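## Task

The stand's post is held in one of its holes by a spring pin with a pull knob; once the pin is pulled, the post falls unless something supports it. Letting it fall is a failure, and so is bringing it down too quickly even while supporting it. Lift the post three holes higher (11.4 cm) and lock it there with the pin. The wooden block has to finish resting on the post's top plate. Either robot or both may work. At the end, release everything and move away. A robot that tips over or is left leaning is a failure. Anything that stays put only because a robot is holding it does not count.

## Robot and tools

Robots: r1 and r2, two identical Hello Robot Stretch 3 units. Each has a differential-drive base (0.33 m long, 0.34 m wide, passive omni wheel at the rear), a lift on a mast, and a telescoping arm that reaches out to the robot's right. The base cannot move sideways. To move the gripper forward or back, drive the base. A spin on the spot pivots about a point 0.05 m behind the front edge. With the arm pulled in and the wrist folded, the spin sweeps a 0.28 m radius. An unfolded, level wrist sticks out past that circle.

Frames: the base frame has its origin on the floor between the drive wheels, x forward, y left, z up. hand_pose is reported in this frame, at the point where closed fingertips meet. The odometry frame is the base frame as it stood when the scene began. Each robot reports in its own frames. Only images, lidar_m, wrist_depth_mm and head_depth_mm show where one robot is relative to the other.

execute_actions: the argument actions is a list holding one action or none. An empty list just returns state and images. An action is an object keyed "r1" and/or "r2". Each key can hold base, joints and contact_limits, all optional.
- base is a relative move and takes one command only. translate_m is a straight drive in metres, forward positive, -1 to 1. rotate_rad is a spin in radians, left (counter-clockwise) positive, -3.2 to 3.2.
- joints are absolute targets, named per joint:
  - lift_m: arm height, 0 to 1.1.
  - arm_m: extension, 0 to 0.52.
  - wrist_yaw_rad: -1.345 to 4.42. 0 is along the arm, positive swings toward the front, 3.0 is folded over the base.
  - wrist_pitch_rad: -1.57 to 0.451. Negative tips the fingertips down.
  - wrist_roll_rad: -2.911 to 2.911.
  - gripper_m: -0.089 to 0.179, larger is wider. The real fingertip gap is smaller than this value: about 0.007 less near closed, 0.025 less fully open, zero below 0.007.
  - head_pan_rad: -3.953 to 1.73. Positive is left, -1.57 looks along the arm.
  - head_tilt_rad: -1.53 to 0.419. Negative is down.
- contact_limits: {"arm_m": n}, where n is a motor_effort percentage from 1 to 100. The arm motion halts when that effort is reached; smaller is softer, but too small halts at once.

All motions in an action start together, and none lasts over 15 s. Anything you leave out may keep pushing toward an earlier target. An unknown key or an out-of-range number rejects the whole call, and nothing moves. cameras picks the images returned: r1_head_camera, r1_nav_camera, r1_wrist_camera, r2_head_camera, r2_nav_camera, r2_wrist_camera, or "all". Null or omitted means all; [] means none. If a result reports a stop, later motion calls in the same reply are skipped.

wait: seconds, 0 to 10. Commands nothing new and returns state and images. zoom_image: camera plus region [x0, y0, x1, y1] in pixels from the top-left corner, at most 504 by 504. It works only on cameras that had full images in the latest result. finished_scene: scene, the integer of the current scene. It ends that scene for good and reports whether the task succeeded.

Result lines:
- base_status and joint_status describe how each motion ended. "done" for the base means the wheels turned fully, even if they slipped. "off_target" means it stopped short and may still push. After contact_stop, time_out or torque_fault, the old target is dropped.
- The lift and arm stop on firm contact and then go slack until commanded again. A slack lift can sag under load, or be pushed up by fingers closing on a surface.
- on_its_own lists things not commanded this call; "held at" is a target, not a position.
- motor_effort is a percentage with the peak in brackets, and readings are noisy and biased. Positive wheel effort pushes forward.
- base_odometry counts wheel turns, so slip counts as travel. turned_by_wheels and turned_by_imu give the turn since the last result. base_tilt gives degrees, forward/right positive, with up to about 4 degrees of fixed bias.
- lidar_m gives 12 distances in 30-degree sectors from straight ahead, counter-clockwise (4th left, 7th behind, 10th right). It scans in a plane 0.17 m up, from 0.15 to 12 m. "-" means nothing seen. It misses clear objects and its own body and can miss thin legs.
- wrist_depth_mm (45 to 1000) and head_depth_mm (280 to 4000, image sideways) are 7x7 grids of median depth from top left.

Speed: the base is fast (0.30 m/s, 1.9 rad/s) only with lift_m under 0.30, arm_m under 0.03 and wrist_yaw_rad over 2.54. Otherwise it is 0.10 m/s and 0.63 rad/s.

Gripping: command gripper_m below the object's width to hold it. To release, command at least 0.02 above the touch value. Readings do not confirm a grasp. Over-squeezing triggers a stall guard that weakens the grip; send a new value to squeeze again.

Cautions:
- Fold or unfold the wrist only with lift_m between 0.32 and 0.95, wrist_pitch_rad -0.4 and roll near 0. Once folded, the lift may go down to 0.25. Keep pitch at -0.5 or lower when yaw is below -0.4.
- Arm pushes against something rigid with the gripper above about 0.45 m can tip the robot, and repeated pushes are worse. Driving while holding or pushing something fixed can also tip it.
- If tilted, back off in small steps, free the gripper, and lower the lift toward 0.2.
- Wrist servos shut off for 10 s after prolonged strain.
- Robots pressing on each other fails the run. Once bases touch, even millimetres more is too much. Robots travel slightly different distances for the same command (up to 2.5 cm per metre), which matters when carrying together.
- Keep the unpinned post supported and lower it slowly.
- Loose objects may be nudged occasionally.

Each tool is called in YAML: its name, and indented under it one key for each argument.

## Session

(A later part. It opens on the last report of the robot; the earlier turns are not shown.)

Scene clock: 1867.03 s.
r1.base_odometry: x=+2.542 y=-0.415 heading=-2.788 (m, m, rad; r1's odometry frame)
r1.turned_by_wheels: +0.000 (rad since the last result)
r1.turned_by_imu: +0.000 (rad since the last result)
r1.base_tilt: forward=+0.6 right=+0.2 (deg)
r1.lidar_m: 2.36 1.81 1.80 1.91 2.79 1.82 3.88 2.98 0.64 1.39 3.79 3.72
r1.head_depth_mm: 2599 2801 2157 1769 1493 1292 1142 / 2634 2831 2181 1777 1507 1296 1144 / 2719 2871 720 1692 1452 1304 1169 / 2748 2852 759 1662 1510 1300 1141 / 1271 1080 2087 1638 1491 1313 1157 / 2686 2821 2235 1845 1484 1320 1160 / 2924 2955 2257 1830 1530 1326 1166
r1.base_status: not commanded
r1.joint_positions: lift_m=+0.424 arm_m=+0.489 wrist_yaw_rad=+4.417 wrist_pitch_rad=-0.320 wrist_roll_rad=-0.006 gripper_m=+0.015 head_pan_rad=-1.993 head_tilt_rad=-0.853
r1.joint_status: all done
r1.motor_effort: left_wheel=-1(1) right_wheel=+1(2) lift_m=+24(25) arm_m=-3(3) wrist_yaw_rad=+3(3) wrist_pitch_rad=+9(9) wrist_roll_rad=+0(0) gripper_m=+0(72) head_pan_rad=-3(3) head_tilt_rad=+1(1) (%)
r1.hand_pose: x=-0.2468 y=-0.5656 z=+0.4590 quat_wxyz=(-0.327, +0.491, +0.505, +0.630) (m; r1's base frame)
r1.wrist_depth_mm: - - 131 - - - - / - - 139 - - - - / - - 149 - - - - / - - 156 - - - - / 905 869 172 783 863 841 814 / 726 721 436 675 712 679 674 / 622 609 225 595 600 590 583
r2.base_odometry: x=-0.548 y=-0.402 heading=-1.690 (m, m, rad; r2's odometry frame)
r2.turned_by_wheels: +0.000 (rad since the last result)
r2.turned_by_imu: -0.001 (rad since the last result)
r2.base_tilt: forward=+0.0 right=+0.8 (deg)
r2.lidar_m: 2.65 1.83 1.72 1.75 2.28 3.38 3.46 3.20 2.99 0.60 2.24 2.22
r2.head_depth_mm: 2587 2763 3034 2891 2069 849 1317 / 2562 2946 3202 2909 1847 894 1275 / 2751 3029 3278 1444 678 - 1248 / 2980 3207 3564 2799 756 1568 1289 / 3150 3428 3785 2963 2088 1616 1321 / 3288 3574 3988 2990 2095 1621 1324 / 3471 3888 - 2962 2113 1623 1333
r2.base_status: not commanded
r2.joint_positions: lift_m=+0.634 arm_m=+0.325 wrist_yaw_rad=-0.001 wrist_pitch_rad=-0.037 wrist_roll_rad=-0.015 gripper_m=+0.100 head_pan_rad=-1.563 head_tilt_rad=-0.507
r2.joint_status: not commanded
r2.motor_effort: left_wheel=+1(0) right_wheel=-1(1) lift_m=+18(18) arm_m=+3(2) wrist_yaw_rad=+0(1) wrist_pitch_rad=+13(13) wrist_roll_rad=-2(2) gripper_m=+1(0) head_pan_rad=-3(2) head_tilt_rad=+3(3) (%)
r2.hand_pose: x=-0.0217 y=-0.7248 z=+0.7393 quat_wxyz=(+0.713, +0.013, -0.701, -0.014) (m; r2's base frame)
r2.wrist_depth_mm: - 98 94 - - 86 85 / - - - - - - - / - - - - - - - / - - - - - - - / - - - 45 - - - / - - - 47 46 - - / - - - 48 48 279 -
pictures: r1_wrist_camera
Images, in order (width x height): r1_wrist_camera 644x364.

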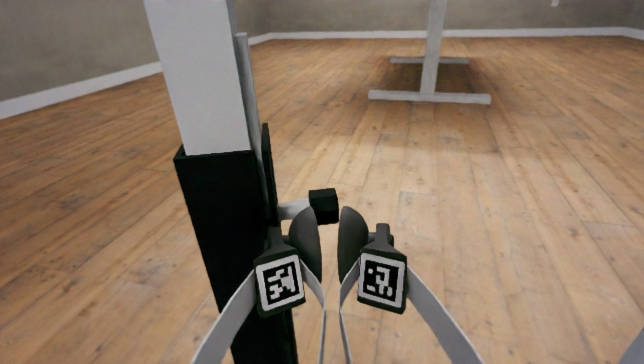

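execute_actions:
  actions:
    - {"r1": {"joints": {"arm_m": 0.456}}}
  cameras: []

execute_actions:
  actions:
    - {"r1": {"joints": {"gripper_m": 0.10}}}
  cameras: ["r1_wrist_camera"]

Scene clock: 1988.30 s.
r1.base_odometry: x=+2.542 y=-0.415 heading=-2.788 (m, m, rad; r1's odometry frame)
r1.turned_by_wheels: +0.000 (rad since the last result)
r1.turned_by_imu: +0.000 (rad since the last result)
r1.base_tilt: forward=+0.6 right=+0.3 (deg)
r1.lidar_m: 2.36 1.81 1.80 1.92 2.80 1.82 3.87 2.99 0.64 1.39 3.80 3.73
r1.head_depth_mm: 2570 2808 2165 1763 1496 1293 1138 / 2640 2825 2182 1773 1505 1302 1147 / 2684 2834 721 1700 1461 1299 1170 / 2759 2883 762 1667 1515 1299 1142 / 1271 1076 2076 1627 1459 1315 1155 / 2700 2810 2247 1822 1459 1315 1159 / 2942 2932 2246 1831 1534 1331 1164
r1.base_status: not commanded
r1.joint_positions: lift_m=+0.424 arm_m=+0.456 wrist_yaw_rad=+4.418 wrist_pitch_rad=-0.320 wrist_roll_rad=-0.006 gripper_m=+0.015 head_pan_rad=-1.993 head_tilt_rad=-0.853
r1.joint_status: all done
r1.motor_effort: left_wheel=-1(1) right_wheel=+2(1) lift_m=+25(24) arm_m=-3(4) wrist_yaw_rad=+4(3) wrist_pitch_rad=+9(9) wrist_roll_rad=+0(0) gripper_m=+0(0) head_pan_rad=-3(3) head_tilt_rad=+0(1) (%)
r1.hand_pose: x=-0.2468 y=-0.5326 z=+0.4590 quat_wxyz=(-0.327, +0.491, +0.505, +0.630) (m; r1's base frame)
r1.wrist_depth_mm: - 120 - - - - - / - 128 - - - - - / - 136 - - - - - / - 144 - - - - - / 909 160 176 878 904 823 827 / 740 677 184 678 703 695 687 / 626 596 216 601 601 589 581
r2.base_odometry: x=-0.548 y=-0.402 heading=-1.690 (m, m, rad; r2's odometry frame)
r2.turned_by_wheels: +0.000 (rad since the last result)
r2.turned_by_imu: -0.001 (rad since the last result)
r2.base_tilt: forward=+0.0 right=+0.8 (deg)
r2.lidar_m: 2.65 1.82 1.72 1.75 2.27 3.38 3.46 3.21 2.99 0.61 2.24 2.22
r2.head_depth_mm: 2559 2767 3026 2884 2083 881 1339 / 2533 2892 3166 2889 1829 893 1265 / 2800 3057 3251 1437 678 - 1249 / 2966 3265 3514 2747 752 1570 1291 / 3121 3416 3759 2954 2078 1618 1327 / 3304 3659 3987 2948 2100 1632 1338 / 3473 3823 - 3010 2102 1636 1334
r2.base_status: not commanded
r2.joint_positions: lift_m=+0.634 arm_m=+0.325 wrist_yaw_rad=-0.001 wrist_pitch_rad=-0.037 wrist_roll_rad=-0.015 gripper_m=+0.100 head_pan_rad=-1.563 head_tilt_rad=-0.507
r2.joint_status: not commanded
r2.motor_effort: left_wheel=+0(1) right_wheel=-1(1) lift_m=+19(18) arm_m=+3(3) wrist_yaw_rad=+1(0) wrist_pitch_rad=+13(13) wrist_roll_rad=-2(2) gripper_m=+0(0) head_pan_rad=-3(3) head_tilt_rad=+4(3) (%)
r2.hand_pose: x=-0.0217 y=-0.7248 z=+0.7393 quat_wxyz=(+0.713, +0.013, -0.701, -0.014) (m; r2's base frame)
r2.wrist_depth_mm: - 98 95 - - 86 85 / - - - - - - - / - - - - - - - / - - - - - - - / - - - 45 - - - / - - - 47 46 - - / - - - 48 48 278 -
pictures: none
No camera images: the call's "cameras" was empty. Leave "cameras" out to get every camera's image.

Scene clock: 1989.63 s.
r1.base_odometry: x=+2.542 y=-0.415 heading=-2.788 (m, m, rad; r1's odometry frame)
r1.turned_by_wheels: +0.000 (rad since the last result)
r1.turned_by_imu: +0.000 (rad since the last result)
r1.base_tilt: forward=+0.5 right=+0.3 (deg)
r1.lidar_m: 2.36 1.81 1.80 1.91 2.80 1.82 3.87 3.00 0.64 1.39 3.78 3.73
r1.head_depth_mm: 2589 2773 2167 1774 1498 1294 1139 / 2647 2827 2194 1777 1504 1305 1141 / 2722 2850 722 1697 1480 1295 1166 / 2774 2864 760 1666 1520 1300 1141 / 1270 1080 2088 1630 1459 1315 1154 / 2693 2815 2244 1819 1459 1323 1161 / 2967 2946 2263 1823 1531 1320 1165
r1.base_status: not commanded
r1.joint_positions: lift_m=+0.424 arm_m=+0.456 wrist_yaw_rad=+4.364 wrist_pitch_rad=-0.321 wrist_roll_rad=-0.006 gripper_m=+0.100 head_pan_rad=-1.993 head_tilt_rad=-0.853
r1.joint_status: all done
r1.on_its_own: wrist_yaw_rad is at rest, and its effort (+71) is outside its rest range (-12 to +12)
r1.motor_effort: left_wheel=-4(4) right_wheel=+2(2) lift_m=+25(24) arm_m=+2(3) wrist_yaw_rad=+71(71) wrist_pitch_rad=+9(9) wrist_roll_rad=+0(0) gripper_m=+12(90) head_pan_rad=-3(4) head_tilt_rad=+1(2) (%)
r1.hand_pose: x=-0.2428 y=-0.5204 z=+0.4589 quat_wxyz=(-0.310, +0.504, +0.492, +0.638) (m; r1's base frame)
r1.wrist_depth_mm: 113 - - - - - - / 122 136 - - - - - / - 140 - - - - - / - 142 - - - - - / 859 154 178 859 819 829 840 / 736 169 - 700 681 721 693 / 627 575 243 599 593 579 596
r2.base_odometry: x=-0.548 y=-0.402 heading=-1.690 (m, m, rad; r2's odometry frame)
r2.turned_by_wheels: +0.000 (rad since the last result)
r2.turned_by_imu: +0.000 (rad since the last result)
r2.base_tilt: forward=+0.0 right=+0.8 (deg)
r2.lidar_m: 2.66 1.82 1.72 1.75 2.27 3.38 3.45 3.20 2.99 0.60 2.24 2.22
r2.head_depth_mm: 2579 2772 2987 2934 2072 882 1336 / 2561 2909 3147 2887 1847 895 1270 / 2799 3069 3204 1462 674 - 1264 / 2943 3246 3516 2778 753 1561 1294 / 3107 3414 3784 2961 2099 1616 1334 / 3301 3602 3942 2955 2108 1626 1322 / 3540 3909 - 2973 2091 1625 1330
r2.base_status: not commanded
r2.joint_positions: lift_m=+0.634 arm_m=+0.325 wrist_yaw_rad=-0.001 wrist_pitch_rad=-0.037 wrist_roll_rad=-0.015 gripper_m=+0.100 head_pan_rad=-1.563 head_tilt_rad=-0.507
r2.joint_status: not commanded
r2.motor_effort: left_wheel=+0(1) right_wheel=-1(1) lift_m=+19(18) arm_m=+2(2) wrist_yaw_rad=+0(0) wrist_pitch_rad=+13(13) wrist_roll_rad=-2(2) gripper_m=+0(0) head_pan_rad=-3(3) head_tilt_rad=+4(4) (%)
r2.hand_pose: x=-0.0217 y=-0.7248 z=+0.7393 quat_wxyz=(+0.713, +0.013, -0.701, -0.014) (m; r2's base frame)
r2.wrist_depth_mm: - 98 94 - - 86 85 / - - - - - - - / - - - - - - - / - - - - - - - / - - - 45 - - - / - - - 47 46 - - / - - - 48 48 281 -
pictures: r1_wrist_camera
Images, in order (width x height): r1_wrist_camera 644x364.

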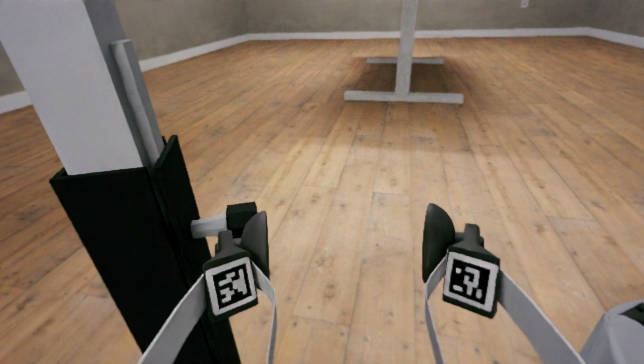

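execute_actions:
  actions:
    - {"r1": {"base": {"translate_m": 0.02}, "joints": {"wrist_yaw_rad": 4.42}}}
  cameras: ["r1_wrist_camera"]

Scene clock: 1995.53 s.
r1.base_odometry: x=+2.523 y=-0.422 heading=-2.788 (m, m, rad; r1's odometry frame)
r1.turned_by_wheels: +0.000 (rad since the last result)
r1.turned_by_imu: +0.000 (rad since the last result)
r1.base_tilt: forward=+0.6 right=+0.2 (deg)
r1.lidar_m: 2.36 1.79 1.79 1.90 2.78 1.84 3.89 3.00 0.65 3.14 3.77 3.71
r1.head_depth_mm: 2627 2775 2162 1774 1497 1294 1139 / 2632 2853 2059 1732 1510 1296 1145 / 2684 2839 707 1655 1447 1303 1166 / 2786 2875 843 1663 1537 1299 1142 / 1250 2564 2158 1645 1460 1319 1158 / 2734 2786 2238 1817 1464 1317 1158 / 2940 2973 2263 1826 1540 1326 1162
r1.base_status: done
r1.joint_positions: lift_m=+0.424 arm_m=+0.456 wrist_yaw_rad=+4.300 wrist_pitch_rad=-0.323 wrist_roll_rad=-0.006 gripper_m=+0.100 head_pan_rad=-1.993 head_tilt_rad=-0.853
r1.joint_status: wrist_yaw_rad off_target (ended at +4.300, target +4.420)
r1.on_its_own: wrist_yaw_rad is held at +4.303, not at your +4.420, by its stall guard, which is not easing now
r1.motor_effort: left_wheel=-2(4) right_wheel=+2(8) lift_m=+25(24) arm_m=+3(2) wrist_yaw_rad=+3(14) wrist_pitch_rad=+10(10) wrist_roll_rad=+0(0) gripper_m=+0(3) head_pan_rad=-3(3) head_tilt_rad=+1(2) (%)
r1.hand_pose: x=-0.2370 y=-0.5063 z=+0.4584 quat_wxyz=(-0.288, +0.520, +0.476, +0.648) (m; r1's base frame)
r1.wrist_depth_mm: 137 - - - - - - / 135 - - - - - - / 145 - - - - - - / 152 165 - - - - - / 846 173 856 866 837 843 798 / 728 185 717 720 702 694 702 / 615 217 596 606 595 587 -
r2.base_odometry: x=-0.548 y=-0.402 heading=-1.690 (m, m, rad; r2's odometry frame)
r2.turned_by_wheels: +0.000 (rad since the last result)
r2.turned_by_imu: -0.001 (rad since the last result)
r2.base_tilt: forward=+0.1 right=+0.9 (deg)
r2.lidar_m: 2.65 1.83 1.72 1.75 2.27 3.38 3.44 3.22 3.00 0.61 2.24 2.22
r2.head_depth_mm: 2577 2755 2962 2886 2079 886 1331 / 1146 2917 3128 2899 1173 1480 1267 / 2817 2972 3279 1428 677 - 1253 / 2991 3222 3526 2772 752 1611 1291 / 3090 3449 3774 2995 2092 1632 1326 / 3321 3560 3963 2993 2114 1626 1334 / 3518 3846 - 2989 2110 1621 1335
r2.base_status: not commanded
r2.joint_positions: lift_m=+0.634 arm_m=+0.325 wrist_yaw_rad=-0.001 wrist_pitch_rad=-0.037 wrist_roll_rad=-0.015 gripper_m=+0.100 head_pan_rad=-1.563 head_tilt_rad=-0.507
r2.joint_status: not commanded
r2.motor_effort: left_wheel=+1(0) right_wheel=-1(1) lift_m=+18(18) arm_m=+3(2) wrist_yaw_rad=+0(0) wrist_pitch_rad=+13(12) wrist_roll_rad=-2(2) gripper_m=+0(0) head_pan_rad=-2(3) head_tilt_rad=+4(4) (%)
r2.hand_pose: x=-0.0217 y=-0.7248 z=+0.7393 quat_wxyz=(+0.713, +0.013, -0.701, -0.014) (m; r2's base frame)
r2.wrist_depth_mm: - 98 94 - - 86 85 / - - - - - - - / - - - - - - - / - - - - - - - / - - - 45 - - - / - - - 47 46 - - / - - - 48 48 - -
pictures: r1_wrist_camera
Images, in order (width x height): r1_wrist_camera 644x364.

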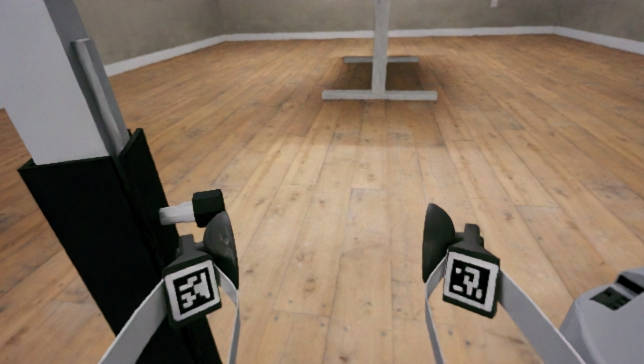

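execute_actions:
  actions:
    - {"r1": {"joints": {"wrist_yaw_rad": 4.415}}}
  cameras: ["r1_wrist_camera"]

Scene clock: 1999.30 s.
r1.base_odometry: x=+2.523 y=-0.422 heading=-2.788 (m, m, rad; r1's odometry frame)
r1.turned_by_wheels: +0.000 (rad since the last result)
r1.turned_by_imu: +0.000 (rad since the last result)
r1.base_tilt: forward=+0.6 right=+0.3 (deg)
r1.lidar_m: 2.35 1.80 1.79 1.90 2.77 1.84 3.89 3.00 0.65 3.14 3.76 3.71
r1.head_depth_mm: 2591 2777 2169 1772 1503 1293 1139 / 2641 2816 2050 1741 1504 1300 1144 / 2721 2831 709 1658 1434 1305 1166 / 2759 2882 843 1654 1523 1302 1146 / 1252 2563 2159 1639 1454 1322 1156 / 2721 2834 2251 1825 1464 1323 1159 / 2960 2960 2260 1825 1540 1328 1162
r1.base_status: not commanded
r1.joint_positions: lift_m=+0.424 arm_m=+0.456 wrist_yaw_rad=+4.412 wrist_pitch_rad=-0.323 wrist_roll_rad=-0.006 gripper_m=+0.100 head_pan_rad=-1.993 head_tilt_rad=-0.853
r1.joint_status: all done
r1.motor_effort: left_wheel=-2(2) right_wheel=+2(2) lift_m=+25(24) arm_m=+2(2) wrist_yaw_rad=+3(4) wrist_pitch_rad=+10(10) wrist_roll_rad=+0(0) gripper_m=+0(0) head_pan_rad=-4(3) head_tilt_rad=+1(1) (%)
r1.hand_pose: x=-0.2462 y=-0.5310 z=+0.4584 quat_wxyz=(-0.324, +0.492, +0.504, +0.631) (m; r1's base frame)
r1.wrist_depth_mm: - 136 - - - - - / - 146 - - - - - / - 156 - - - - - / - 166 205 - - - - / 937 186 820 829 836 832 802 / 736 732 720 718 698 710 683 / 618 609 241 609 584 593 591
r2.base_odometry: x=-0.548 y=-0.402 heading=-1.690 (m, m, rad; r2's odometry frame)
r2.turned_by_wheels: +0.000 (rad since the last result)
r2.turned_by_imu: -0.001 (rad since the last result)
r2.base_tilt: forward=+0.1 right=+0.8 (deg)
r2.lidar_m: 2.65 1.83 1.72 1.75 2.28 3.37 3.43 3.23 2.99 0.60 2.25 2.22
r2.head_depth_mm: 2591 2747 2997 2878 2065 882 1328 / 1139 2885 3147 2902 1179 1015 1263 / 2789 3023 3328 1433 676 - 1250 / 2979 3228 3575 2770 754 1609 1292 / 3083 3383 3762 2967 2092 1635 1323 / 3263 3621 3959 2965 2096 1628 1333 / 3444 3823 - 2953 2103 1639 1328
r2.base_status: not commanded
r2.joint_positions: lift_m=+0.634 arm_m=+0.325 wrist_yaw_rad=-0.001 wrist_pitch_rad=-0.037 wrist_roll_rad=-0.015 gripper_m=+0.100 head_pan_rad=-1.563 head_tilt_rad=-0.507
r2.joint_status: not commanded
r2.motor_effort: left_wheel=+1(1) right_wheel=-1(1) lift_m=+18(18) arm_m=+2(3) wrist_yaw_rad=+0(0) wrist_pitch_rad=+13(13) wrist_roll_rad=-2(2) gripper_m=+0(1) head_pan_rad=-2(3) head_tilt_rad=+3(4) (%)
r2.hand_pose: x=-0.0217 y=-0.7248 z=+0.7393 quat_wxyz=(+0.713, +0.013, -0.701, -0.014) (m; r2's base frame)
r2.wrist_depth_mm: - 98 94 - - 86 85 / - - - - - - - / - - - - - - - / - - - - - - - / - - - 45 - - - / - - - 47 46 - - / - - - 48 48 - -
pictures: r1_wrist_camera
Images, in order (width x height): r1_wrist_camera 644x364.

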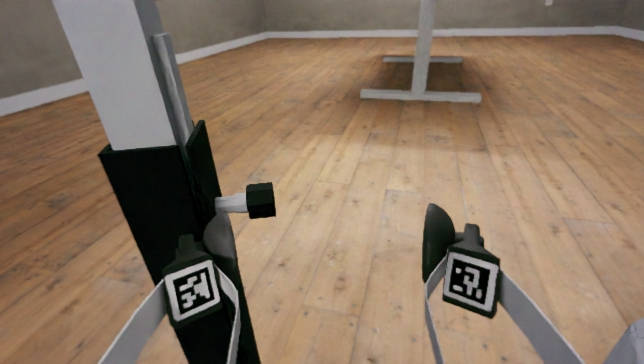

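execute_actions:
  actions:
    - {"r1": {"base": {"translate_m": -0.02}, "joints": {"arm_m": 0.453, "wrist_yaw_rad": 4.42}}}
  cameras: ["r1_wrist_camera"]

zoom_image:
  camera: "r1_wrist_camera"
  region: [100, 130, 340, 330]

Scene clock: 2034.63 s.
r1.base_odometry: x=+2.542 y=-0.415 heading=-2.788 (m, m, rad; r1's odometry frame)
r1.turned_by_wheels: +0.000 (rad since the last result)
r1.turned_by_imu: +0.000 (rad since the last result)
r1.base_tilt: forward=+0.6 right=+0.2 (deg)
r1.lidar_m: 2.36 1.81 1.80 1.91 2.80 1.82 3.87 2.99 0.64 1.39 3.80 3.72
r1.head_depth_mm: 2578 2779 2174 1761 1502 1297 1143 / 2669 2827 2177 1771 1506 1300 1147 / 2712 2859 721 1698 1465 1302 1168 / 2762 2843 762 1658 1520 1300 1142 / 1275 1081 2096 1630 1458 1311 1156 / 2688 2798 2246 1818 1461 1320 1158 / 2934 2937 2257 1820 1531 1325 1159
r1.base_status: done
r1.joint_positions: lift_m=+0.424 arm_m=+0.453 wrist_yaw_rad=+4.416 wrist_pitch_rad=-0.324 wrist_roll_rad=-0.006 gripper_m=+0.100 head_pan_rad=-1.993 head_tilt_rad=-0.853
r1.joint_status: all done
r1.motor_effort: left_wheel=+2(6) right_wheel=-4(5) lift_m=+24(25) arm_m=-3(4) wrist_yaw_rad=+5(5) wrist_pitch_rad=+10(10) wrist_roll_rad=+0(0) gripper_m=+1(2) head_pan_rad=-3(3) head_tilt_rad=+1(2) (%)
r1.hand_pose: x=-0.2464 y=-0.5293 z=+0.4582 quat_wxyz=(-0.325, +0.491, +0.506, +0.631) (m; r1's base frame)
r1.wrist_depth_mm: 119 126 - - - - - / - 128 - - - - - / - 137 - - - - - / - 144 - - - - - / 889 158 178 853 868 805 829 / 736 683 705 703 706 706 697 / 626 602 214 596 602 579 601
r2.base_odometry: x=-0.548 y=-0.402 heading=-1.690 (m, m, rad; r2's odometry frame)
r2.turned_by_wheels: +0.000 (rad since the last result)
r2.turned_by_imu: -0.001 (rad since the last result)
r2.base_tilt: forward=+0.0 right=+0.7 (deg)
r2.lidar_m: 2.64 1.82 1.72 1.75 2.26 3.38 3.47 3.22 2.99 0.61 2.24 2.22
r2.head_depth_mm: 2582 2767 2995 2898 2078 880 1330 / 2595 2920 3120 2854 1847 899 1262 / 2751 2994 3251 1447 676 - 1257 / 2956 3181 3578 2758 753 1566 1280 / 3164 3353 3791 2946 2099 1625 1326 / 3312 3579 3942 2926 2110 1633 1335 / 3528 3852 - 2957 2123 1629 1329
r2.base_status: not commanded
r2.joint_positions: lift_m=+0.634 arm_m=+0.325 wrist_yaw_rad=-0.001 wrist_pitch_rad=-0.037 wrist_roll_rad=-0.015 gripper_m=+0.100 head_pan_rad=-1.563 head_tilt_rad=-0.507
r2.joint_status: not commanded
r2.motor_effort: left_wheel=+1(0) right_wheel=-1(1) lift_m=+18(18) arm_m=+2(3) wrist_yaw_rad=+0(0) wrist_pitch_rad=+13(13) wrist_roll_rad=-2(2) gripper_m=+0(0) head_pan_rad=-3(2) head_tilt_rad=+3(3) (%)
r2.hand_pose: x=-0.0217 y=-0.7248 z=+0.7393 quat_wxyz=(+0.713, +0.013, -0.701, -0.014) (m; r2's base frame)
r2.wrist_depth_mm: - 98 94 - - 86 85 / - - - - - - - / - - - - - - - / - - - - - - - / - - - 45 - - - / - - - 47 46 - - / - - - 48 48 281 -
pictures: r1_wrist_camera
Images, in order (width x height): r1_wrist_camera 644x364.

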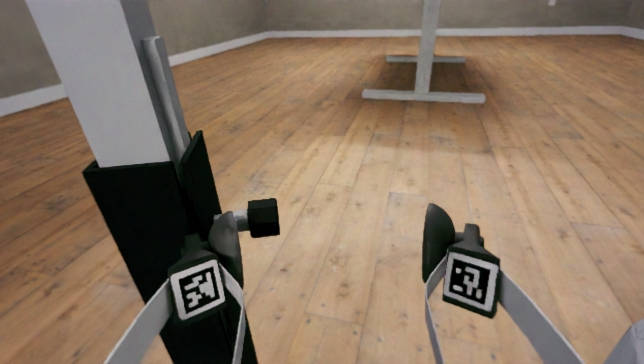

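Region (100, 130, 340, 330) of r1_wrist_camera's 644x364 image, scaled by 2.100.

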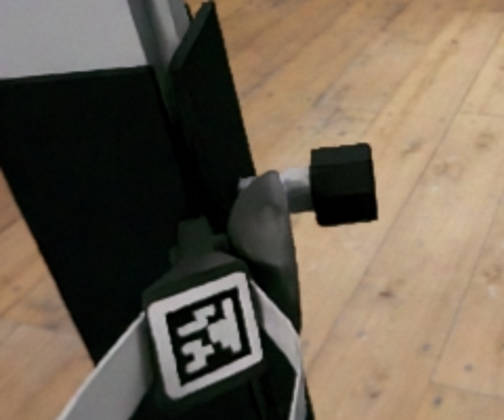

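execute_actions:
  actions:
    - {"r1": {"joints": {"arm_m": 0.447}}}
  cameras: ["r1_wrist_camera"]

zoom_image:
  camera: "r1_wrist_camera"
  region: [100, 130, 340, 330]

Scene clock: 2042.43 s.
r1.base_odometry: x=+2.542 y=-0.415 heading=-2.788 (m, m, rad; r1's odometry frame)
r1.turned_by_wheels: +0.000 (rad since the last result)
r1.turned_by_imu: +0.000 (rad since the last result)
r1.base_tilt: forward=+0.6 right=+0.3 (deg)
r1.lidar_m: 2.36 1.81 1.80 1.91 2.80 1.83 3.85 2.99 0.64 1.39 3.80 3.73
r1.head_depth_mm: 2589 2789 2168 1775 1498 1291 1140 / 2647 2829 2191 1782 1510 1299 1144 / 2688 2848 721 1698 1457 1303 1168 / 2745 2886 761 1662 1514 1299 1145 / 1270 1081 2091 1623 1462 1309 1157 / 2701 2803 2238 1819 1457 1316 1159 / 2921 2964 2253 1829 1540 1326 1159
r1.base_status: not commanded
r1.joint_positions: lift_m=+0.424 arm_m=+0.447 wrist_yaw_rad=+4.421 wrist_pitch_rad=-0.326 wrist_roll_rad=-0.006 gripper_m=+0.100 head_pan_rad=-1.993 head_tilt_rad=-0.853
r1.joint_status: all done
r1.motor_effort: left_wheel=+2(2) right_wheel=-4(4) lift_m=+24(24) arm_m=-3(4) wrist_yaw_rad=-1(6) wrist_pitch_rad=+11(12) wrist_roll_rad=+0(0) gripper_m=+0(2) head_pan_rad=-3(4) head_tilt_rad=+0(2) (%)
r1.hand_pose: x=-0.2464 y=-0.5245 z=+0.4576 quat_wxyz=(-0.326, +0.489, +0.507, +0.630) (m; r1's base frame)
r1.wrist_depth_mm: 116 135 - - - - - / - 131 - - - - - / - 139 - - - - - / - 143 - - - - - / 908 155 177 857 853 830 784 / 734 679 726 690 694 693 655 / 607 582 213 604 588 581 599
r2.base_odometry: x=-0.548 y=-0.402 heading=-1.690 (m, m, rad; r2's odometry frame)
r2.turned_by_wheels: +0.000 (rad since the last result)
r2.turned_by_imu: -0.001 (rad since the last result)
r2.base_tilt: forward=+0.0 right=+0.8 (deg)
r2.lidar_m: 2.65 1.83 1.72 1.75 2.27 3.38 3.45 3.21 2.99 0.61 2.24 2.22
r2.head_depth_mm: 2607 2735 3010 2884 2056 886 1327 / 2557 2936 3133 2915 1847 895 1272 / 2767 3053 3241 1443 677 - 1255 / 2954 3182 3554 2785 752 1567 1292 / 3122 3365 3795 2996 2095 1637 1329 / 3315 3575 3960 2984 2108 1631 1329 / 3460 3892 - 2984 2094 1631 1324
r2.base_status: not commanded
r2.joint_positions: lift_m=+0.634 arm_m=+0.325 wrist_yaw_rad=-0.001 wrist_pitch_rad=-0.037 wrist_roll_rad=-0.015 gripper_m=+0.100 head_pan_rad=-1.563 head_tilt_rad=-0.507
r2.joint_status: not commanded
r2.motor_effort: left_wheel=+1(0) right_wheel=-1(1) lift_m=+19(19) arm_m=+3(2) wrist_yaw_rad=+1(0) wrist_pitch_rad=+13(14) wrist_roll_rad=-2(2) gripper_m=+1(0) head_pan_rad=-3(3) head_tilt_rad=+4(3) (%)
r2.hand_pose: x=-0.0217 y=-0.7248 z=+0.7393 quat_wxyz=(+0.713, +0.013, -0.701, -0.014) (m; r2's base frame)
r2.wrist_depth_mm: - 98 95 - - 86 85 / - - - - - - - / - - - - - - - / - - - - - - - / - - - 45 - - - / - - - 47 46 - - / - - - 48 48 277 -
pictures: r1_wrist_camera
Images, in order (width x height): r1_wrist_camera 644x364.

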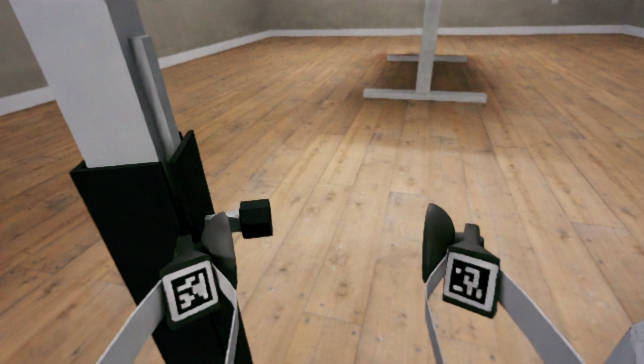

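Region (100, 130, 340, 330) of r1_wrist_camera's 644x364 image, scaled by 2.100.

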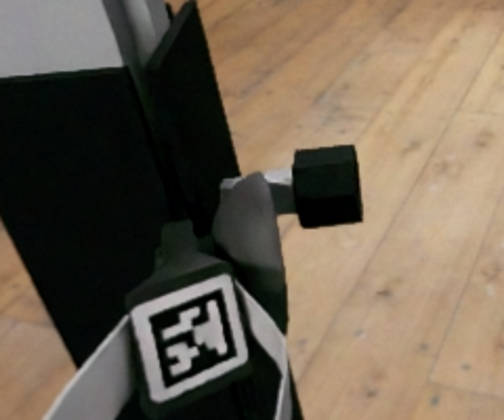

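execute_actions:
  actions:
    - {"r1": {"joints": {"arm_m": 0.441}}}
  cameras: ["r1_wrist_camera"]

zoom_image:
  camera: "r1_wrist_camera"
  region: [100, 130, 340, 330]

Scene clock: 2050.70 s.
r1.base_odometry: x=+2.542 y=-0.415 heading=-2.788 (m, m, rad; r1's odometry frame)
r1.turned_by_wheels: +0.000 (rad since the last result)
r1.turned_by_imu: +0.000 (rad since the last result)
r1.base_tilt: forward=+0.7 right=+0.2 (deg)
r1.lidar_m: 2.36 1.81 1.80 1.92 2.80 1.82 3.85 3.00 0.64 1.39 3.80 3.73
r1.head_depth_mm: 2589 2803 2172 1770 1500 1294 1140 / 2674 2848 2169 1777 1512 1294 1142 / 2688 2851 722 1698 1459 1304 1172 / 2764 2886 763 1662 1516 1291 1142 / 1272 1075 2097 1638 1463 1319 1151 / 2712 2807 2235 1803 1461 1324 1162 / 2966 2949 2240 1826 1535 1327 1164
r1.base_status: not commanded
r1.joint_positions: lift_m=+0.424 arm_m=+0.441 wrist_yaw_rad=+4.431 wrist_pitch_rad=-0.327 wrist_roll_rad=-0.006 gripper_m=+0.100 head_pan_rad=-1.993 head_tilt_rad=-0.853
r1.joint_status: all done
r1.on_its_own: wrist_yaw_rad is at rest, and its effort (-14) is outside its rest range (-12 to +12)
r1.motor_effort: left_wheel=+2(2) right_wheel=-4(4) lift_m=+25(24) arm_m=-4(4) wrist_yaw_rad=-14(14) wrist_pitch_rad=+11(12) wrist_roll_rad=+0(0) gripper_m=-3(2) head_pan_rad=-3(4) head_tilt_rad=+1(1) (%)
r1.hand_pose: x=-0.2470 y=-0.5209 z=+0.4573 quat_wxyz=(-0.329, +0.486, +0.510, +0.629) (m; r1's base frame)
r1.wrist_depth_mm: 115 - - - - - - / 126 133 - - - - - / - 138 - - - - - / - 143 - - - - - / 899 155 487 844 829 824 818 / 737 688 716 712 668 700 678 / 627 584 218 596 596 578 607
r2.base_odometry: x=-0.548 y=-0.402 heading=-1.690 (m, m, rad; r2's odometry frame)
r2.turned_by_wheels: +0.000 (rad since the last result)
r2.turned_by_imu: -0.001 (rad since the last result)
r2.base_tilt: forward=+0.1 right=+0.8 (deg)
r2.lidar_m: 2.65 1.83 1.72 1.75 2.26 3.38 3.47 3.20 2.99 0.60 2.24 2.22
r2.head_depth_mm: 2571 2765 2985 2884 2085 893 1327 / 2564 2883 3157 2915 1838 897 1270 / 2757 3046 3217 1459 679 - 1253 / 2955 3255 3494 2742 755 1573 1292 / 3131 3358 3750 2916 2108 1623 1322 / 3307 3619 3898 2983 2085 1625 1323 / 3542 3911 - 2997 2109 1623 1329
r2.base_status: not commanded
r2.joint_positions: lift_m=+0.634 arm_m=+0.325 wrist_yaw_rad=-0.001 wrist_pitch_rad=-0.037 wrist_roll_rad=-0.015 gripper_m=+0.100 head_pan_rad=-1.563 head_tilt_rad=-0.507
r2.joint_status: not commanded
r2.motor_effort: left_wheel=+1(1) right_wheel=-1(1) lift_m=+18(18) arm_m=+2(3) wrist_yaw_rad=+1(0) wrist_pitch_rad=+13(13) wrist_roll_rad=-2(2) gripper_m=+0(0) head_pan_rad=-2(2) head_tilt_rad=+4(4) (%)
r2.hand_pose: x=-0.0217 y=-0.7248 z=+0.7393 quat_wxyz=(+0.713, +0.013, -0.701, -0.014) (m; r2's base frame)
r2.wrist_depth_mm: - 98 95 - - 86 85 / - - - - - - - / - - - - - - - / - - - - - - - / - - - 45 - - - / - - - 47 46 - - / - - - 48 48 278 -
pictures: r1_wrist_camera
Images, in order (width x height): r1_wrist_camera 644x364.

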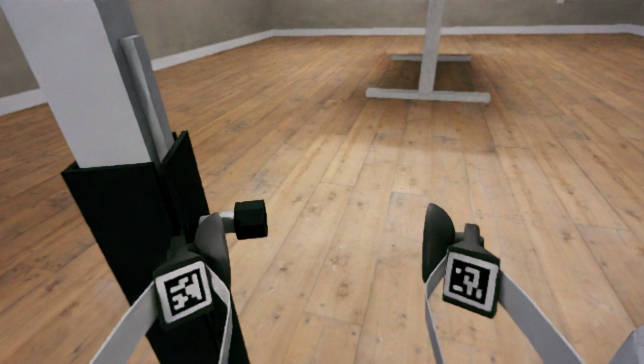

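Region (100, 130, 340, 330) of r1_wrist_camera's 644x364 image, scaled by 2.100.

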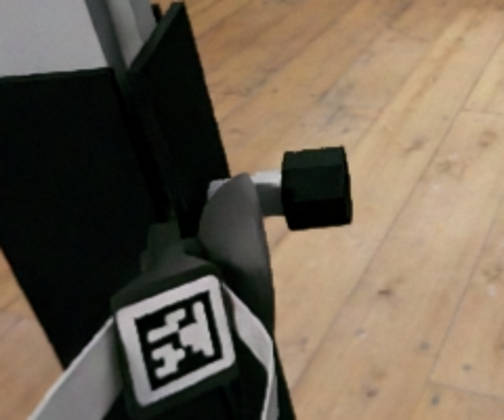

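execute_actions:
  actions:
    - {"r1": {"base": {"translate_m": 0.007}}}
  cameras: ["r1_wrist_camera"]

zoom_image:
  camera: "r1_wrist_camera"
  region: [100, 130, 340, 330]

Scene clock: 2059.10 s.
r1.base_odometry: x=+2.535 y=-0.418 heading=-2.788 (m, m, rad; r1's odometry frame)
r1.turned_by_wheels: +0.000 (rad since the last result)
r1.turned_by_imu: +0.000 (rad since the last result)
r1.base_tilt: forward=+0.6 right=+0.3 (deg)
r1.lidar_m: 2.35 1.80 1.79 1.91 2.79 1.83 3.87 2.99 0.64 1.41 3.80 3.73
r1.head_depth_mm: 2596 2803 2180 1770 1498 1295 1141 / 2645 2814 2166 1734 1504 1299 1142 / 2716 2871 714 1660 1439 1300 1164 / 2753 2887 801 1663 1519 1289 1146 / 2649 1461 2148 1618 1452 1311 1155 / 1221 2804 2232 1797 1458 1322 1158 / 2967 2985 2275 1826 1531 1330 1162
r1.base_status: done
r1.joint_positions: lift_m=+0.424 arm_m=+0.441 wrist_yaw_rad=+4.423 wrist_pitch_rad=-0.323 wrist_roll_rad=-0.006 gripper_m=+0.100 head_pan_rad=-1.993 head_tilt_rad=-0.853
r1.joint_status: not commanded
r1.motor_effort: left_wheel=-2(6) right_wheel=+2(5) lift_m=+24(24) arm_m=-3(4) wrist_yaw_rad=-3(14) wrist_pitch_rad=+10(11) wrist_roll_rad=+0(0) gripper_m=+0(3) head_pan_rad=-3(3) head_tilt_rad=+1(0) (%)
r1.hand_pose: x=-0.2469 y=-0.5189 z=+0.4584 quat_wxyz=(-0.328, +0.489, +0.507, +0.629) (m; r1's base frame)
r1.wrist_depth_mm: 120 - - - - - - / 131 138 - - - - - / - 143 - - - - - / - 148 - - - - - / 920 162 191 867 849 856 816 / 729 181 729 715 720 693 684 / 632 579 240 605 596 579 596
r2.base_odometry: x=-0.548 y=-0.402 heading=-1.690 (m, m, rad; r2's odometry frame)
r2.turned_by_wheels: +0.000 (rad since the last result)
r2.turned_by_imu: -0.001 (rad since the last result)
r2.base_tilt: forward=+0.0 right=+0.7 (deg)
r2.lidar_m: 2.66 1.83 1.72 1.76 2.27 3.38 3.45 3.23 2.99 0.60 2.24 2.22
r2.head_depth_mm: 2571 2773 3007 2878 2056 888 1334 / 2585 2905 3187 2904 1833 910 1263 / 2780 3050 3292 1446 677 - 1253 / 2966 3190 3546 2806 753 1579 1291 / 3138 3430 3798 2975 2098 1622 1334 / 3272 3619 3957 2960 2084 1621 1327 / 3510 3830 - 2959 2131 1624 1333
r2.base_status: not commanded
r2.joint_positions: lift_m=+0.634 arm_m=+0.325 wrist_yaw_rad=-0.001 wrist_pitch_rad=-0.037 wrist_roll_rad=-0.015 gripper_m=+0.100 head_pan_rad=-1.563 head_tilt_rad=-0.507
r2.joint_status: not commanded
r2.motor_effort: left_wheel=+1(1) right_wheel=-1(0) lift_m=+19(18) arm_m=+2(2) wrist_yaw_rad=+1(0) wrist_pitch_rad=+12(13) wrist_roll_rad=-2(2) gripper_m=+0(0) head_pan_rad=-3(2) head_tilt_rad=+4(4) (%)
r2.hand_pose: x=-0.0217 y=-0.7248 z=+0.7393 quat_wxyz=(+0.713, +0.013, -0.701, -0.014) (m; r2's base frame)
r2.wrist_depth_mm: - 98 94 - - 86 85 / - - - - - - - / - - - - - - - / - - - - - - - / - - - 45 - - - / - - - 47 46 - - / - - - 48 48 - -
pictures: r1_wrist_camera
Images, in order (width x height): r1_wrist_camera 644x364.

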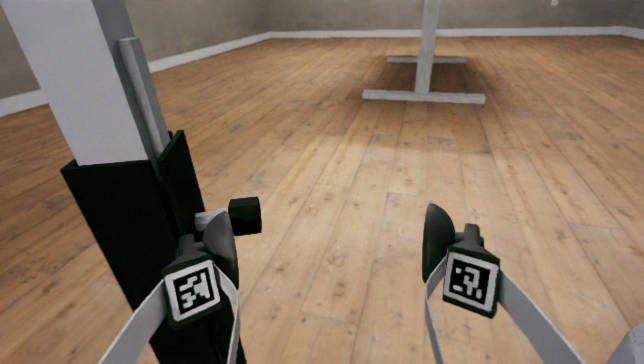

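Region (100, 130, 340, 330) of r1_wrist_camera's 644x364 image, scaled by 2.100.

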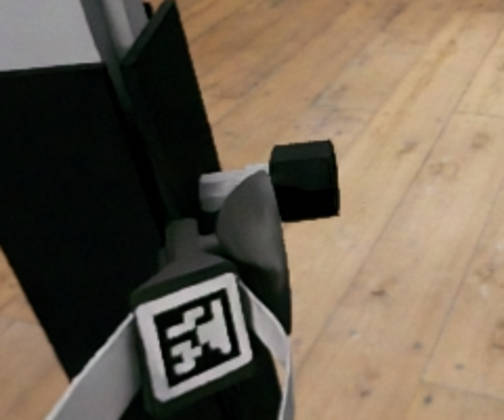

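execute_actions:
  actions:
    - {"r1": {"joints": {"arm_m": 0.4455}}}
  cameras: []

execute_actions:
  actions:
    - {"r1": {"base": {"translate_m": -0.008}}}
  cameras: ["r1_wrist_camera"]

zoom_image:
  camera: "r1_wrist_camera"
  region: [100, 130, 340, 330]

Scene clock: 2123.47 s.
r1.base_odometry: x=+2.535 y=-0.418 heading=-2.788 (m, m, rad; r1's odometry frame)
r1.turned_by_wheels: +0.000 (rad since the last result)
r1.turned_by_imu: +0.000 (rad since the last result)
r1.base_tilt: forward=+0.6 right=+0.3 (deg)
r1.lidar_m: 2.36 1.81 1.79 1.91 2.79 1.82 3.87 2.99 0.64 1.41 3.80 3.72
r1.head_depth_mm: 2594 2792 2168 1777 1494 1296 1140 / 2630 2826 2202 1739 1503 1298 1147 / 2695 2841 714 1662 1440 1303 1165 / 2753 2859 802 1668 1515 1299 1143 / 2638 1452 2161 1632 1462 1313 1152 / 1220 2806 2216 1817 1461 1323 1161 / 2953 2933 2257 1836 1539 1323 1164
r1.base_status: not commanded
r1.joint_positions: lift_m=+0.424 arm_m=+0.445 wrist_yaw_rad=+4.423 wrist_pitch_rad=-0.323 wrist_roll_rad=-0.006 gripper_m=+0.100 head_pan_rad=-1.993 head_tilt_rad=-0.853
r1.joint_status: all done
r1.motor_effort: left_wheel=-2(2) right_wheel=+2(2) lift_m=+24(24) arm_m=+4(4) wrist_yaw_rad=-4(4) wrist_pitch_rad=+10(10) wrist_roll_rad=+1(0) gripper_m=+0(0) head_pan_rad=-3(3) head_tilt_rad=+1(1) (%)
r1.hand_pose: x=-0.2469 y=-0.5228 z=+0.4584 quat_wxyz=(-0.327, +0.489, +0.507, +0.629) (m; r1's base frame)
r1.wrist_depth_mm: 122 143 - - - - - / - 137 - - - - - / - 144 - - - - - / - 149 - - - - - / 877 162 186 859 853 848 817 / 741 680 714 697 694 706 686 / 624 576 224 595 588 575 608
r2.base_odometry: x=-0.548 y=-0.402 heading=-1.690 (m, m, rad; r2's odometry frame)
r2.turned_by_wheels: +0.000 (rad since the last result)
r2.turned_by_imu: -0.001 (rad since the last result)
r2.base_tilt: forward=+0.0 right=+0.8 (deg)
r2.lidar_m: 2.66 1.82 1.72 1.75 2.27 3.38 3.46 3.22 2.99 0.61 2.24 2.21
r2.head_depth_mm: 2581 2756 2997 2883 2075 883 1329 / 2547 2916 3161 2881 1849 904 1273 / 2780 3069 3263 1433 677 - 1255 / 2924 3223 3545 2804 754 1590 1285 / 3090 3387 3796 2985 2074 1616 1321 / 3283 3690 3983 2976 2103 1620 1325 / 3532 3859 - 2946 2134 1632 1330
r2.base_status: not commanded
r2.joint_positions: lift_m=+0.634 arm_m=+0.325 wrist_yaw_rad=-0.001 wrist_pitch_rad=-0.037 wrist_roll_rad=-0.015 gripper_m=+0.100 head_pan_rad=-1.563 head_tilt_rad=-0.507
r2.joint_status: not commanded
r2.motor_effort: left_wheel=+1(1) right_wheel=-1(1) lift_m=+18(18) arm_m=+2(3) wrist_yaw_rad=+0(0) wrist_pitch_rad=+13(13) wrist_roll_rad=-2(2) gripper_m=+0(0) head_pan_rad=-3(2) head_tilt_rad=+4(4) (%)
r2.hand_pose: x=-0.0217 y=-0.7248 z=+0.7393 quat_wxyz=(+0.713, +0.013, -0.701, -0.014) (m; r2's base frame)
r2.wrist_depth_mm: - 98 94 - - 86 85 / - - - - - - - / - - - - - - - / - - - - - - - / - - - 45 - - - / - - - 47 46 - - / - - - 48 48 - -
pictures: none
No camera images: the call's "cameras" was empty. Leave "cameras" out to get every camera's image.

Scene clock: 2124.40 s.
r1.base_odometry: x=+2.543 y=-0.415 heading=-2.788 (m, m, rad; r1's odometry frame)
r1.turned_by_wheels: +0.001 (rad since the last result)
r1.turned_by_imu: +0.001 (rad since the last result)
r1.base_tilt: forward=+0.6 right=+0.2 (deg)
r1.lidar_m: 2.36 1.81 1.80 1.91 2.80 1.82 3.86 2.99 0.64 1.38 3.79 3.72
r1.head_depth_mm: 2592 2802 2167 1768 1494 1294 1140 / 2677 2820 2183 1733 1508 1303 1147 / 2709 2834 720 1698 1462 1301 1168 / 2737 2888 762 1660 1501 1302 1146 / 1273 1083 2092 1628 1461 1319 1156 / 2696 2793 2228 1827 1466 1318 1159 / 2931 2955 2268 1815 1534 1327 1162
r1.base_status: done
r1.joint_positions: lift_m=+0.424 arm_m=+0.445 wrist_yaw_rad=+4.423 wrist_pitch_rad=-0.333 wrist_roll_rad=-0.006 gripper_m=+0.100 head_pan_rad=-1.993 head_tilt_rad=-0.853
r1.joint_status: not commanded
r1.motor_effort: left_wheel=+9(13) right_wheel=-15(17) lift_m=+24(24) arm_m=+4(4) wrist_yaw_rad=-4(4) wrist_pitch_rad=+14(16) wrist_roll_rad=+0(0) gripper_m=+0(0) head_pan_rad=-3(3) head_tilt_rad=+2(1) (%)
r1.hand_pose: x=-0.2459 y=-0.5231 z=+0.4561 quat_wxyz=(-0.324, +0.487, +0.510, +0.631) (m; r1's base frame)
r1.wrist_depth_mm: 116 138 - - - - - / - 132 - - - - - / - 139 - - - - - / - 144 - - - - - / 888 157 181 859 818 808 812 / 739 672 726 713 696 705 681 / 630 589 217 593 589 579 591
r2.base_odometry: x=-0.548 y=-0.402 heading=-1.690 (m, m, rad; r2's odometry frame)
r2.turned_by_wheels: +0.000 (rad since the last result)
r2.turned_by_imu: +0.000 (rad since the last result)
r2.base_tilt: forward=+0.1 right=+0.8 (deg)
r2.lidar_m: 2.65 1.82 1.72 1.75 2.27 3.39 3.45 3.22 3.00 0.60 2.24 2.22
r2.head_depth_mm: 2567 2785 2982 2889 2056 886 1332 / 2595 2896 3109 2898 1842 891 1269 / 2806 3015 3266 1439 675 - 1247 / 2976 3272 3484 2780 756 1569 1289 / 3116 3339 3744 2933 2069 1637 1333 / 3305 3629 3898 2987 2088 1627 1327 / 3535 3828 - 2967 2104 1630 1333
r2.base_status: not commanded
r2.joint_positions: lift_m=+0.634 arm_m=+0.325 wrist_yaw_rad=-0.001 wrist_pitch_rad=-0.037 wrist_roll_rad=-0.015 gripper_m=+0.100 head_pan_rad=-1.563 head_tilt_rad=-0.507
r2.joint_status: not commanded
r2.motor_effort: left_wheel=+1(1) right_wheel=-1(1) lift_m=+18(19) arm_m=+3(2) wrist_yaw_rad=+0(0) wrist_pitch_rad=+13(13) wrist_roll_rad=-2(2) gripper_m=+0(0) head_pan_rad=-2(3) head_tilt_rad=+4(3) (%)
r2.hand_pose: x=-0.0217 y=-0.7248 z=+0.7393 quat_wxyz=(+0.713, +0.013, -0.701, -0.014) (m; r2's base frame)
r2.wrist_depth_mm: - 98 94 - - 86 85 / - - - - - - - / - - - - - - - / - - - - - - - / - - - 45 - - - / - - - 47 46 - - / - - - 48 48 280 -
pictures: r1_wrist_camera
Images, in order (width x height): r1_wrist_camera 644x364.

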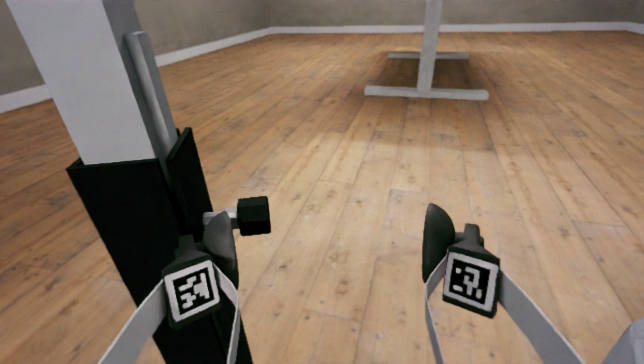

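Region (100, 130, 340, 330) of r1_wrist_camera's 644x364 image, scaled by 2.100.

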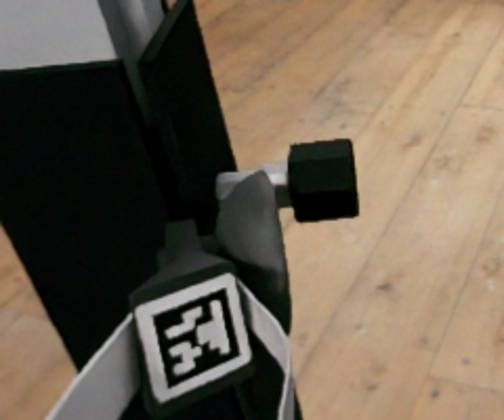

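execute_actions:
  actions:
    - {"r1": {"base": {"translate_m": 0.002}}, "r2": {"joints": {"lift_m": 0.638}}}
  cameras: []

execute_actions:
  actions:
    - {"r1": {"joints": {"gripper_m": 0.03}}}
  cameras: ["r1_wrist_camera"]

Scene clock: 2156.40 s.
r1.base_odometry: x=+2.541 y=-0.416 heading=-2.788 (m, m, rad; r1's odometry frame)
r1.turned_by_wheels: +0.000 (rad since the last result)
r1.turned_by_imu: -0.001 (rad since the last result)
r1.base_tilt: forward=+0.6 right=+0.2 (deg)
r1.lidar_m: 2.36 1.81 1.80 1.91 2.79 1.82 3.88 2.99 0.64 1.39 3.78 3.72
r1.head_depth_mm: 2587 2785 2172 1768 1502 1294 1139 / 2638 2807 2175 1736 1507 1301 1149 / 2703 2842 720 1695 1463 1305 1164 / 2756 2852 774 1665 1506 1295 1144 / 1272 1085 2087 1630 1460 1318 1155 / 2683 2809 2244 1818 1464 1317 1159 / 2939 2944 2255 1833 1540 1322 1161
r1.base_status: done
r1.joint_positions: lift_m=+0.424 arm_m=+0.445 wrist_yaw_rad=+4.423 wrist_pitch_rad=-0.328 wrist_roll_rad=-0.006 gripper_m=+0.100 head_pan_rad=-1.993 head_tilt_rad=-0.853
r1.joint_status: not commanded
r1.motor_effort: left_wheel=-2(8) right_wheel=+1(12) lift_m=+23(23) arm_m=+3(4) wrist_yaw_rad=-4(3) wrist_pitch_rad=+12(14) wrist_roll_rad=+0(0) gripper_m=-1(1) head_pan_rad=-3(3) head_tilt_rad=+1(1) (%)
r1.hand_pose: x=-0.2464 y=-0.5230 z=+0.4573 quat_wxyz=(-0.326, +0.488, +0.508, +0.630) (m; r1's base frame)
r1.wrist_depth_mm: 116 141 - - - - - / - 133 - - - - - / - 139 - - - - - / - 144 - - - - - / 880 157 180 869 841 831 804 / 727 428 717 699 704 706 658 / 612 575 220 591 585 578 609
r2.base_odometry: x=-0.548 y=-0.402 heading=-1.690 (m, m, rad; r2's odometry frame)
r2.turned_by_wheels: +0.000 (rad since the last result)
r2.turned_by_imu: -0.001 (rad since the last result)
r2.base_tilt: forward=+0.0 right=+0.8 (deg)
r2.lidar_m: 2.64 1.82 1.72 1.75 2.27 3.38 3.45 3.21 3.00 0.60 2.23 2.22
r2.head_depth_mm: 2588 2713 2993 2900 2060 881 1347 / 2539 2917 3116 2935 1850 897 1284 / 2752 3028 3249 1431 678 - 1258 / 2967 3269 3529 2752 751 1581 1293 / 3086 3369 3756 2946 2099 1617 1324 / 3284 3636 3983 2932 2108 1634 1330 / 3487 3914 - 2988 2113 1635 1331
r2.base_status: not commanded
r2.joint_positions: lift_m=+0.637 arm_m=+0.325 wrist_yaw_rad=-0.001 wrist_pitch_rad=-0.045 wrist_roll_rad=-0.015 gripper_m=+0.100 head_pan_rad=-1.563 head_tilt_rad=-0.507
r2.joint_status: all done
r2.motor_effort: left_wheel=+0(0) right_wheel=-1(1) lift_m=+33(35) arm_m=+2(2) wrist_yaw_rad=+1(0) wrist_pitch_rad=+16(17) wrist_roll_rad=-2(2) gripper_m=+0(0) head_pan_rad=-3(2) head_tilt_rad=+3(4) (%)
r2.hand_pose: x=-0.0217 y=-0.7245 z=+0.7406 quat_wxyz=(+0.713, +0.016, -0.701, -0.016) (m; r2's base frame)
r2.wrist_depth_mm: - 102 98 - - 89 88 / - - - - - - - / - - - - - - - / - - - - - - - / - - - 46 45 - - / - - - 47 47 - - / - - - 49 48 280 -
pictures: none
No camera images: the call's "cameras" was empty. Leave "cameras" out to get every camera's image.

Scene clock: 2157.60 s.
r1.base_odometry: x=+2.541 y=-0.416 heading=-2.787 (m, m, rad; r1's odometry frame)
r1.turned_by_wheels: +0.000 (rad since the last result)
r1.turned_by_imu: +0.001 (rad since the last result)
r1.base_tilt: forward=+0.6 right=+0.3 (deg)
r1.lidar_m: 2.35 1.81 1.80 1.92 2.80 1.83 3.86 2.99 0.64 1.39 3.79 3.72
r1.head_depth_mm: 2591 2782 2180 1765 1495 1296 1138 / 2632 2820 2176 1737 1500 1302 1147 / 2715 2849 711 1711 1442 1303 1166 / 2764 2854 775 1660 1517 1295 1143 / 1270 1084 2089 1631 1461 1315 1159 / 2704 2824 2244 1824 1465 1326 1159 / 2944 2955 2249 1826 1536 1324 1163
r1.base_status: not commanded
r1.joint_positions: lift_m=+0.424 arm_m=+0.446 wrist_yaw_rad=+4.439 wrist_pitch_rad=-0.325 wrist_roll_rad=-0.006 gripper_m=+0.030 head_pan_rad=-1.993 head_tilt_rad=-0.853
r1.joint_status: all done
r1.on_its_own: wrist_yaw_rad is at rest, and its effort (-25) is outside its rest range (-12 to +12)
r1.motor_effort: left_wheel=+6(6) right_wheel=-6(6) lift_m=+24(23) arm_m=-2(4) wrist_yaw_rad=-25(26) wrist_pitch_rad=+11(12) wrist_roll_rad=+0(0) gripper_m=-13(87) head_pan_rad=-3(3) head_tilt_rad=+1(1) (%)
r1.hand_pose: x=-0.2478 y=-0.5271 z=+0.4580 quat_wxyz=(-0.332, +0.485, +0.512, +0.627) (m; r1's base frame)
r1.wrist_depth_mm: - 127 - - - - - / - 130 - - - - - / - 139 - - - - - / - 146 - - - - - / 921 162 177 854 841 840 801 / 727 669 - 712 696 684 675 / 630 627 215 585 586 578 579
r2.base_odometry: x=-0.548 y=-0.402 heading=-1.690 (m, m, rad; r2's odometry frame)
r2.turned_by_wheels: +0.000 (rad since the last result)
r2.turned_by_imu: +0.000 (rad since the last result)
r2.base_tilt: forward=+0.0 right=+0.8 (deg)
r2.lidar_m: 2.64 1.83 1.72 1.75 2.27 3.38 3.47 3.20 3.00 0.60 2.24 2.22
r2.head_depth_mm: 2575 2743 2960 2871 2080 885 1353 / 2562 2932 3150 2855 1853 896 1287 / 2776 3014 3217 1440 677 - 1256 / 2959 3220 3562 2781 750 1575 1294 / 3153 3433 3736 2903 2097 1625 1323 / 3291 3564 3972 2991 2118 1626 1330 / 3467 3811 - 2992 2107 1642 1344
r2.base_status: not commanded
r2.joint_positions: lift_m=+0.637 arm_m=+0.325 wrist_yaw_rad=-0.001 wrist_pitch_rad=-0.045 wrist_roll_rad=-0.015 gripper_m=+0.100 head_pan_rad=-1.563 head_tilt_rad=-0.507
r2.joint_status: not commanded
r2.motor_effort: left_wheel=+1(1) right_wheel=-1(0) lift_m=+33(33) arm_m=+2(3) wrist_yaw_rad=+0(0) wrist_pitch_rad=+15(16) wrist_roll_rad=-2(2) gripper_m=+0(0) head_pan_rad=-3(3) head_tilt_rad=+3(3) (%)
r2.hand_pose: x=-0.0217 y=-0.7245 z=+0.7406 quat_wxyz=(+0.713, +0.016, -0.701, -0.016) (m; r2's base frame)
r2.wrist_depth_mm: - 102 98 - - 89 88 / - - - - - - - / - - - - - - - / - - - - - - - / - - - 46 45 - - / - - - 47 47 - - / - - - 49 48 279 -
pictures: r1_wrist_camera
Images, in order (width x height): r1_wrist_camera 644x364.

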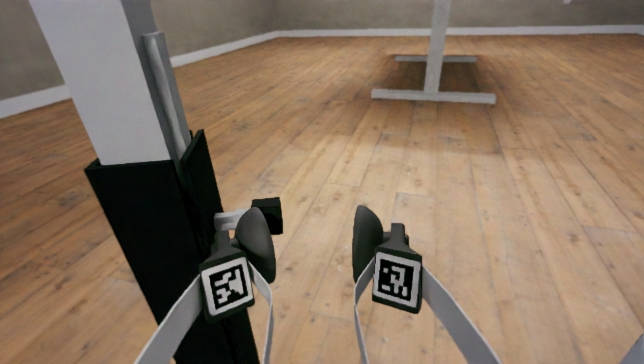

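execute_actions:
  actions:
    - {"r1": {"joints": {"gripper_m": -0.02}}}
  cameras: ["r1_wrist_camera"]

zoom_image:
  camera: "r1_wrist_camera"
  region: [140, 130, 380, 330]

Scene clock: 2167.67 s.
r1.base_odometry: x=+2.541 y=-0.416 heading=-2.787 (m, m, rad; r1's odometry frame)
r1.turned_by_wheels: +0.001 (rad since the last result)
r1.turned_by_imu: +0.001 (rad since the last result)
r1.base_tilt: forward=+0.6 right=+0.3 (deg)
r1.lidar_m: 2.36 1.81 1.79 1.92 2.81 1.82 3.86 2.98 0.64 1.39 3.80 3.72
r1.head_depth_mm: 2561 2813 2174 1767 1504 1290 1139 / 2668 2831 2171 1744 1501 1304 1146 / 2675 2838 710 1697 1442 1308 1169 / 2762 2880 772 1661 1517 1303 1143 / 1269 1082 2135 1625 1462 1317 1156 / 2687 2811 2256 1817 1463 1319 1158 / 2936 2967 2249 1824 1538 1324 1164
r1.base_status: not commanded
r1.joint_positions: lift_m=+0.424 arm_m=+0.446 wrist_yaw_rad=+4.440 wrist_pitch_rad=-0.326 wrist_roll_rad=-0.007 gripper_m=-0.019 head_pan_rad=-1.993 head_tilt_rad=-0.853
r1.joint_status: all done
r1.on_its_own: wrist_yaw_rad is at rest, and its effort (-25) is outside its rest range (-12 to +12)
r1.motor_effort: left_wheel=+14(14) right_wheel=-14(14) lift_m=+23(23) arm_m=-8(8) wrist_yaw_rad=-25(27) wrist_pitch_rad=+11(11) wrist_roll_rad=+1(1) gripper_m=-25(99) head_pan_rad=-3(3) head_tilt_rad=+0(0) (%)
r1.hand_pose: x=-0.2478 y=-0.5278 z=+0.4578 quat_wxyz=(-0.332, +0.484, +0.512, +0.627) (m; r1's base frame)
r1.wrist_depth_mm: - 123 - - - - - / - 132 - - - - - / - 141 - - - - - / - 147 - - - - - / 908 164 173 887 837 836 816 / 748 669 181 - 709 697 674 / 623 616 219 612 589 604 583
r2.base_odometry: x=-0.548 y=-0.402 heading=-1.690 (m, m, rad; r2's odometry frame)
r2.turned_by_wheels: +0.000 (rad since the last result)
r2.turned_by_imu: -0.001 (rad since the last result)
r2.base_tilt: forward=+0.0 right=+0.8 (deg)
r2.lidar_m: 2.66 1.83 1.72 1.75 2.27 3.38 3.45 3.22 2.99 0.60 2.24 2.22
r2.head_depth_mm: 2561 2820 2952 2899 2069 880 1344 / 2600 2886 3158 2942 1842 897 1292 / 2730 3058 3227 1443 677 - 1250 / 2944 3286 3573 2758 753 1573 1294 / 3131 3441 3790 2945 2102 1632 1321 / 3266 3615 3913 2967 2098 1623 1337 / 3538 3841 - 2970 2104 1635 1339
r2.base_status: not commanded
r2.joint_positions: lift_m=+0.637 arm_m=+0.325 wrist_yaw_rad=-0.001 wrist_pitch_rad=-0.045 wrist_roll_rad=-0.015 gripper_m=+0.100 head_pan_rad=-1.563 head_tilt_rad=-0.507
r2.joint_status: not commanded
r2.motor_effort: left_wheel=+0(1) right_wheel=-1(1) lift_m=+33(33) arm_m=+2(2) wrist_yaw_rad=+0(1) wrist_pitch_rad=+15(16) wrist_roll_rad=-2(2) gripper_m=+0(0) head_pan_rad=-2(2) head_tilt_rad=+3(3) (%)
r2.hand_pose: x=-0.0217 y=-0.7245 z=+0.7406 quat_wxyz=(+0.713, +0.016, -0.701, -0.016) (m; r2's base frame)
r2.wrist_depth_mm: - 102 98 - - 89 88 / - - - - - - - / - - - - - - - / - - - - - - - / - - - 46 45 - - / - - - 47 47 - - / - - - 49 48 - -
pictures: r1_wrist_camera
Images, in order (width x height): r1_wrist_camera 644x364.

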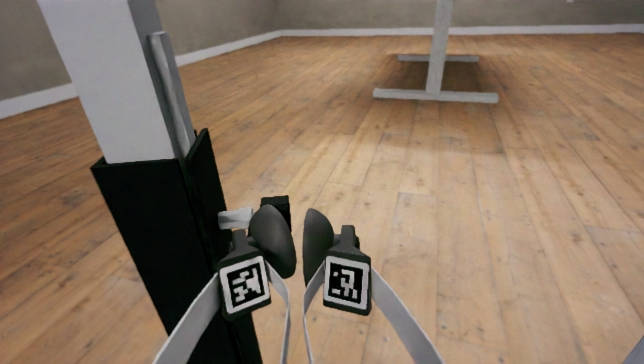

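Region (140, 130, 380, 330) of r1_wrist_camera's 644x364 image, scaled by 2.100.

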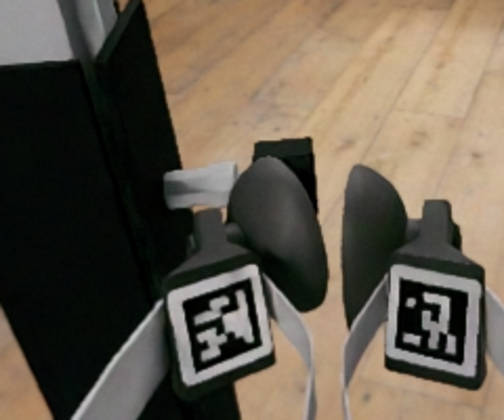

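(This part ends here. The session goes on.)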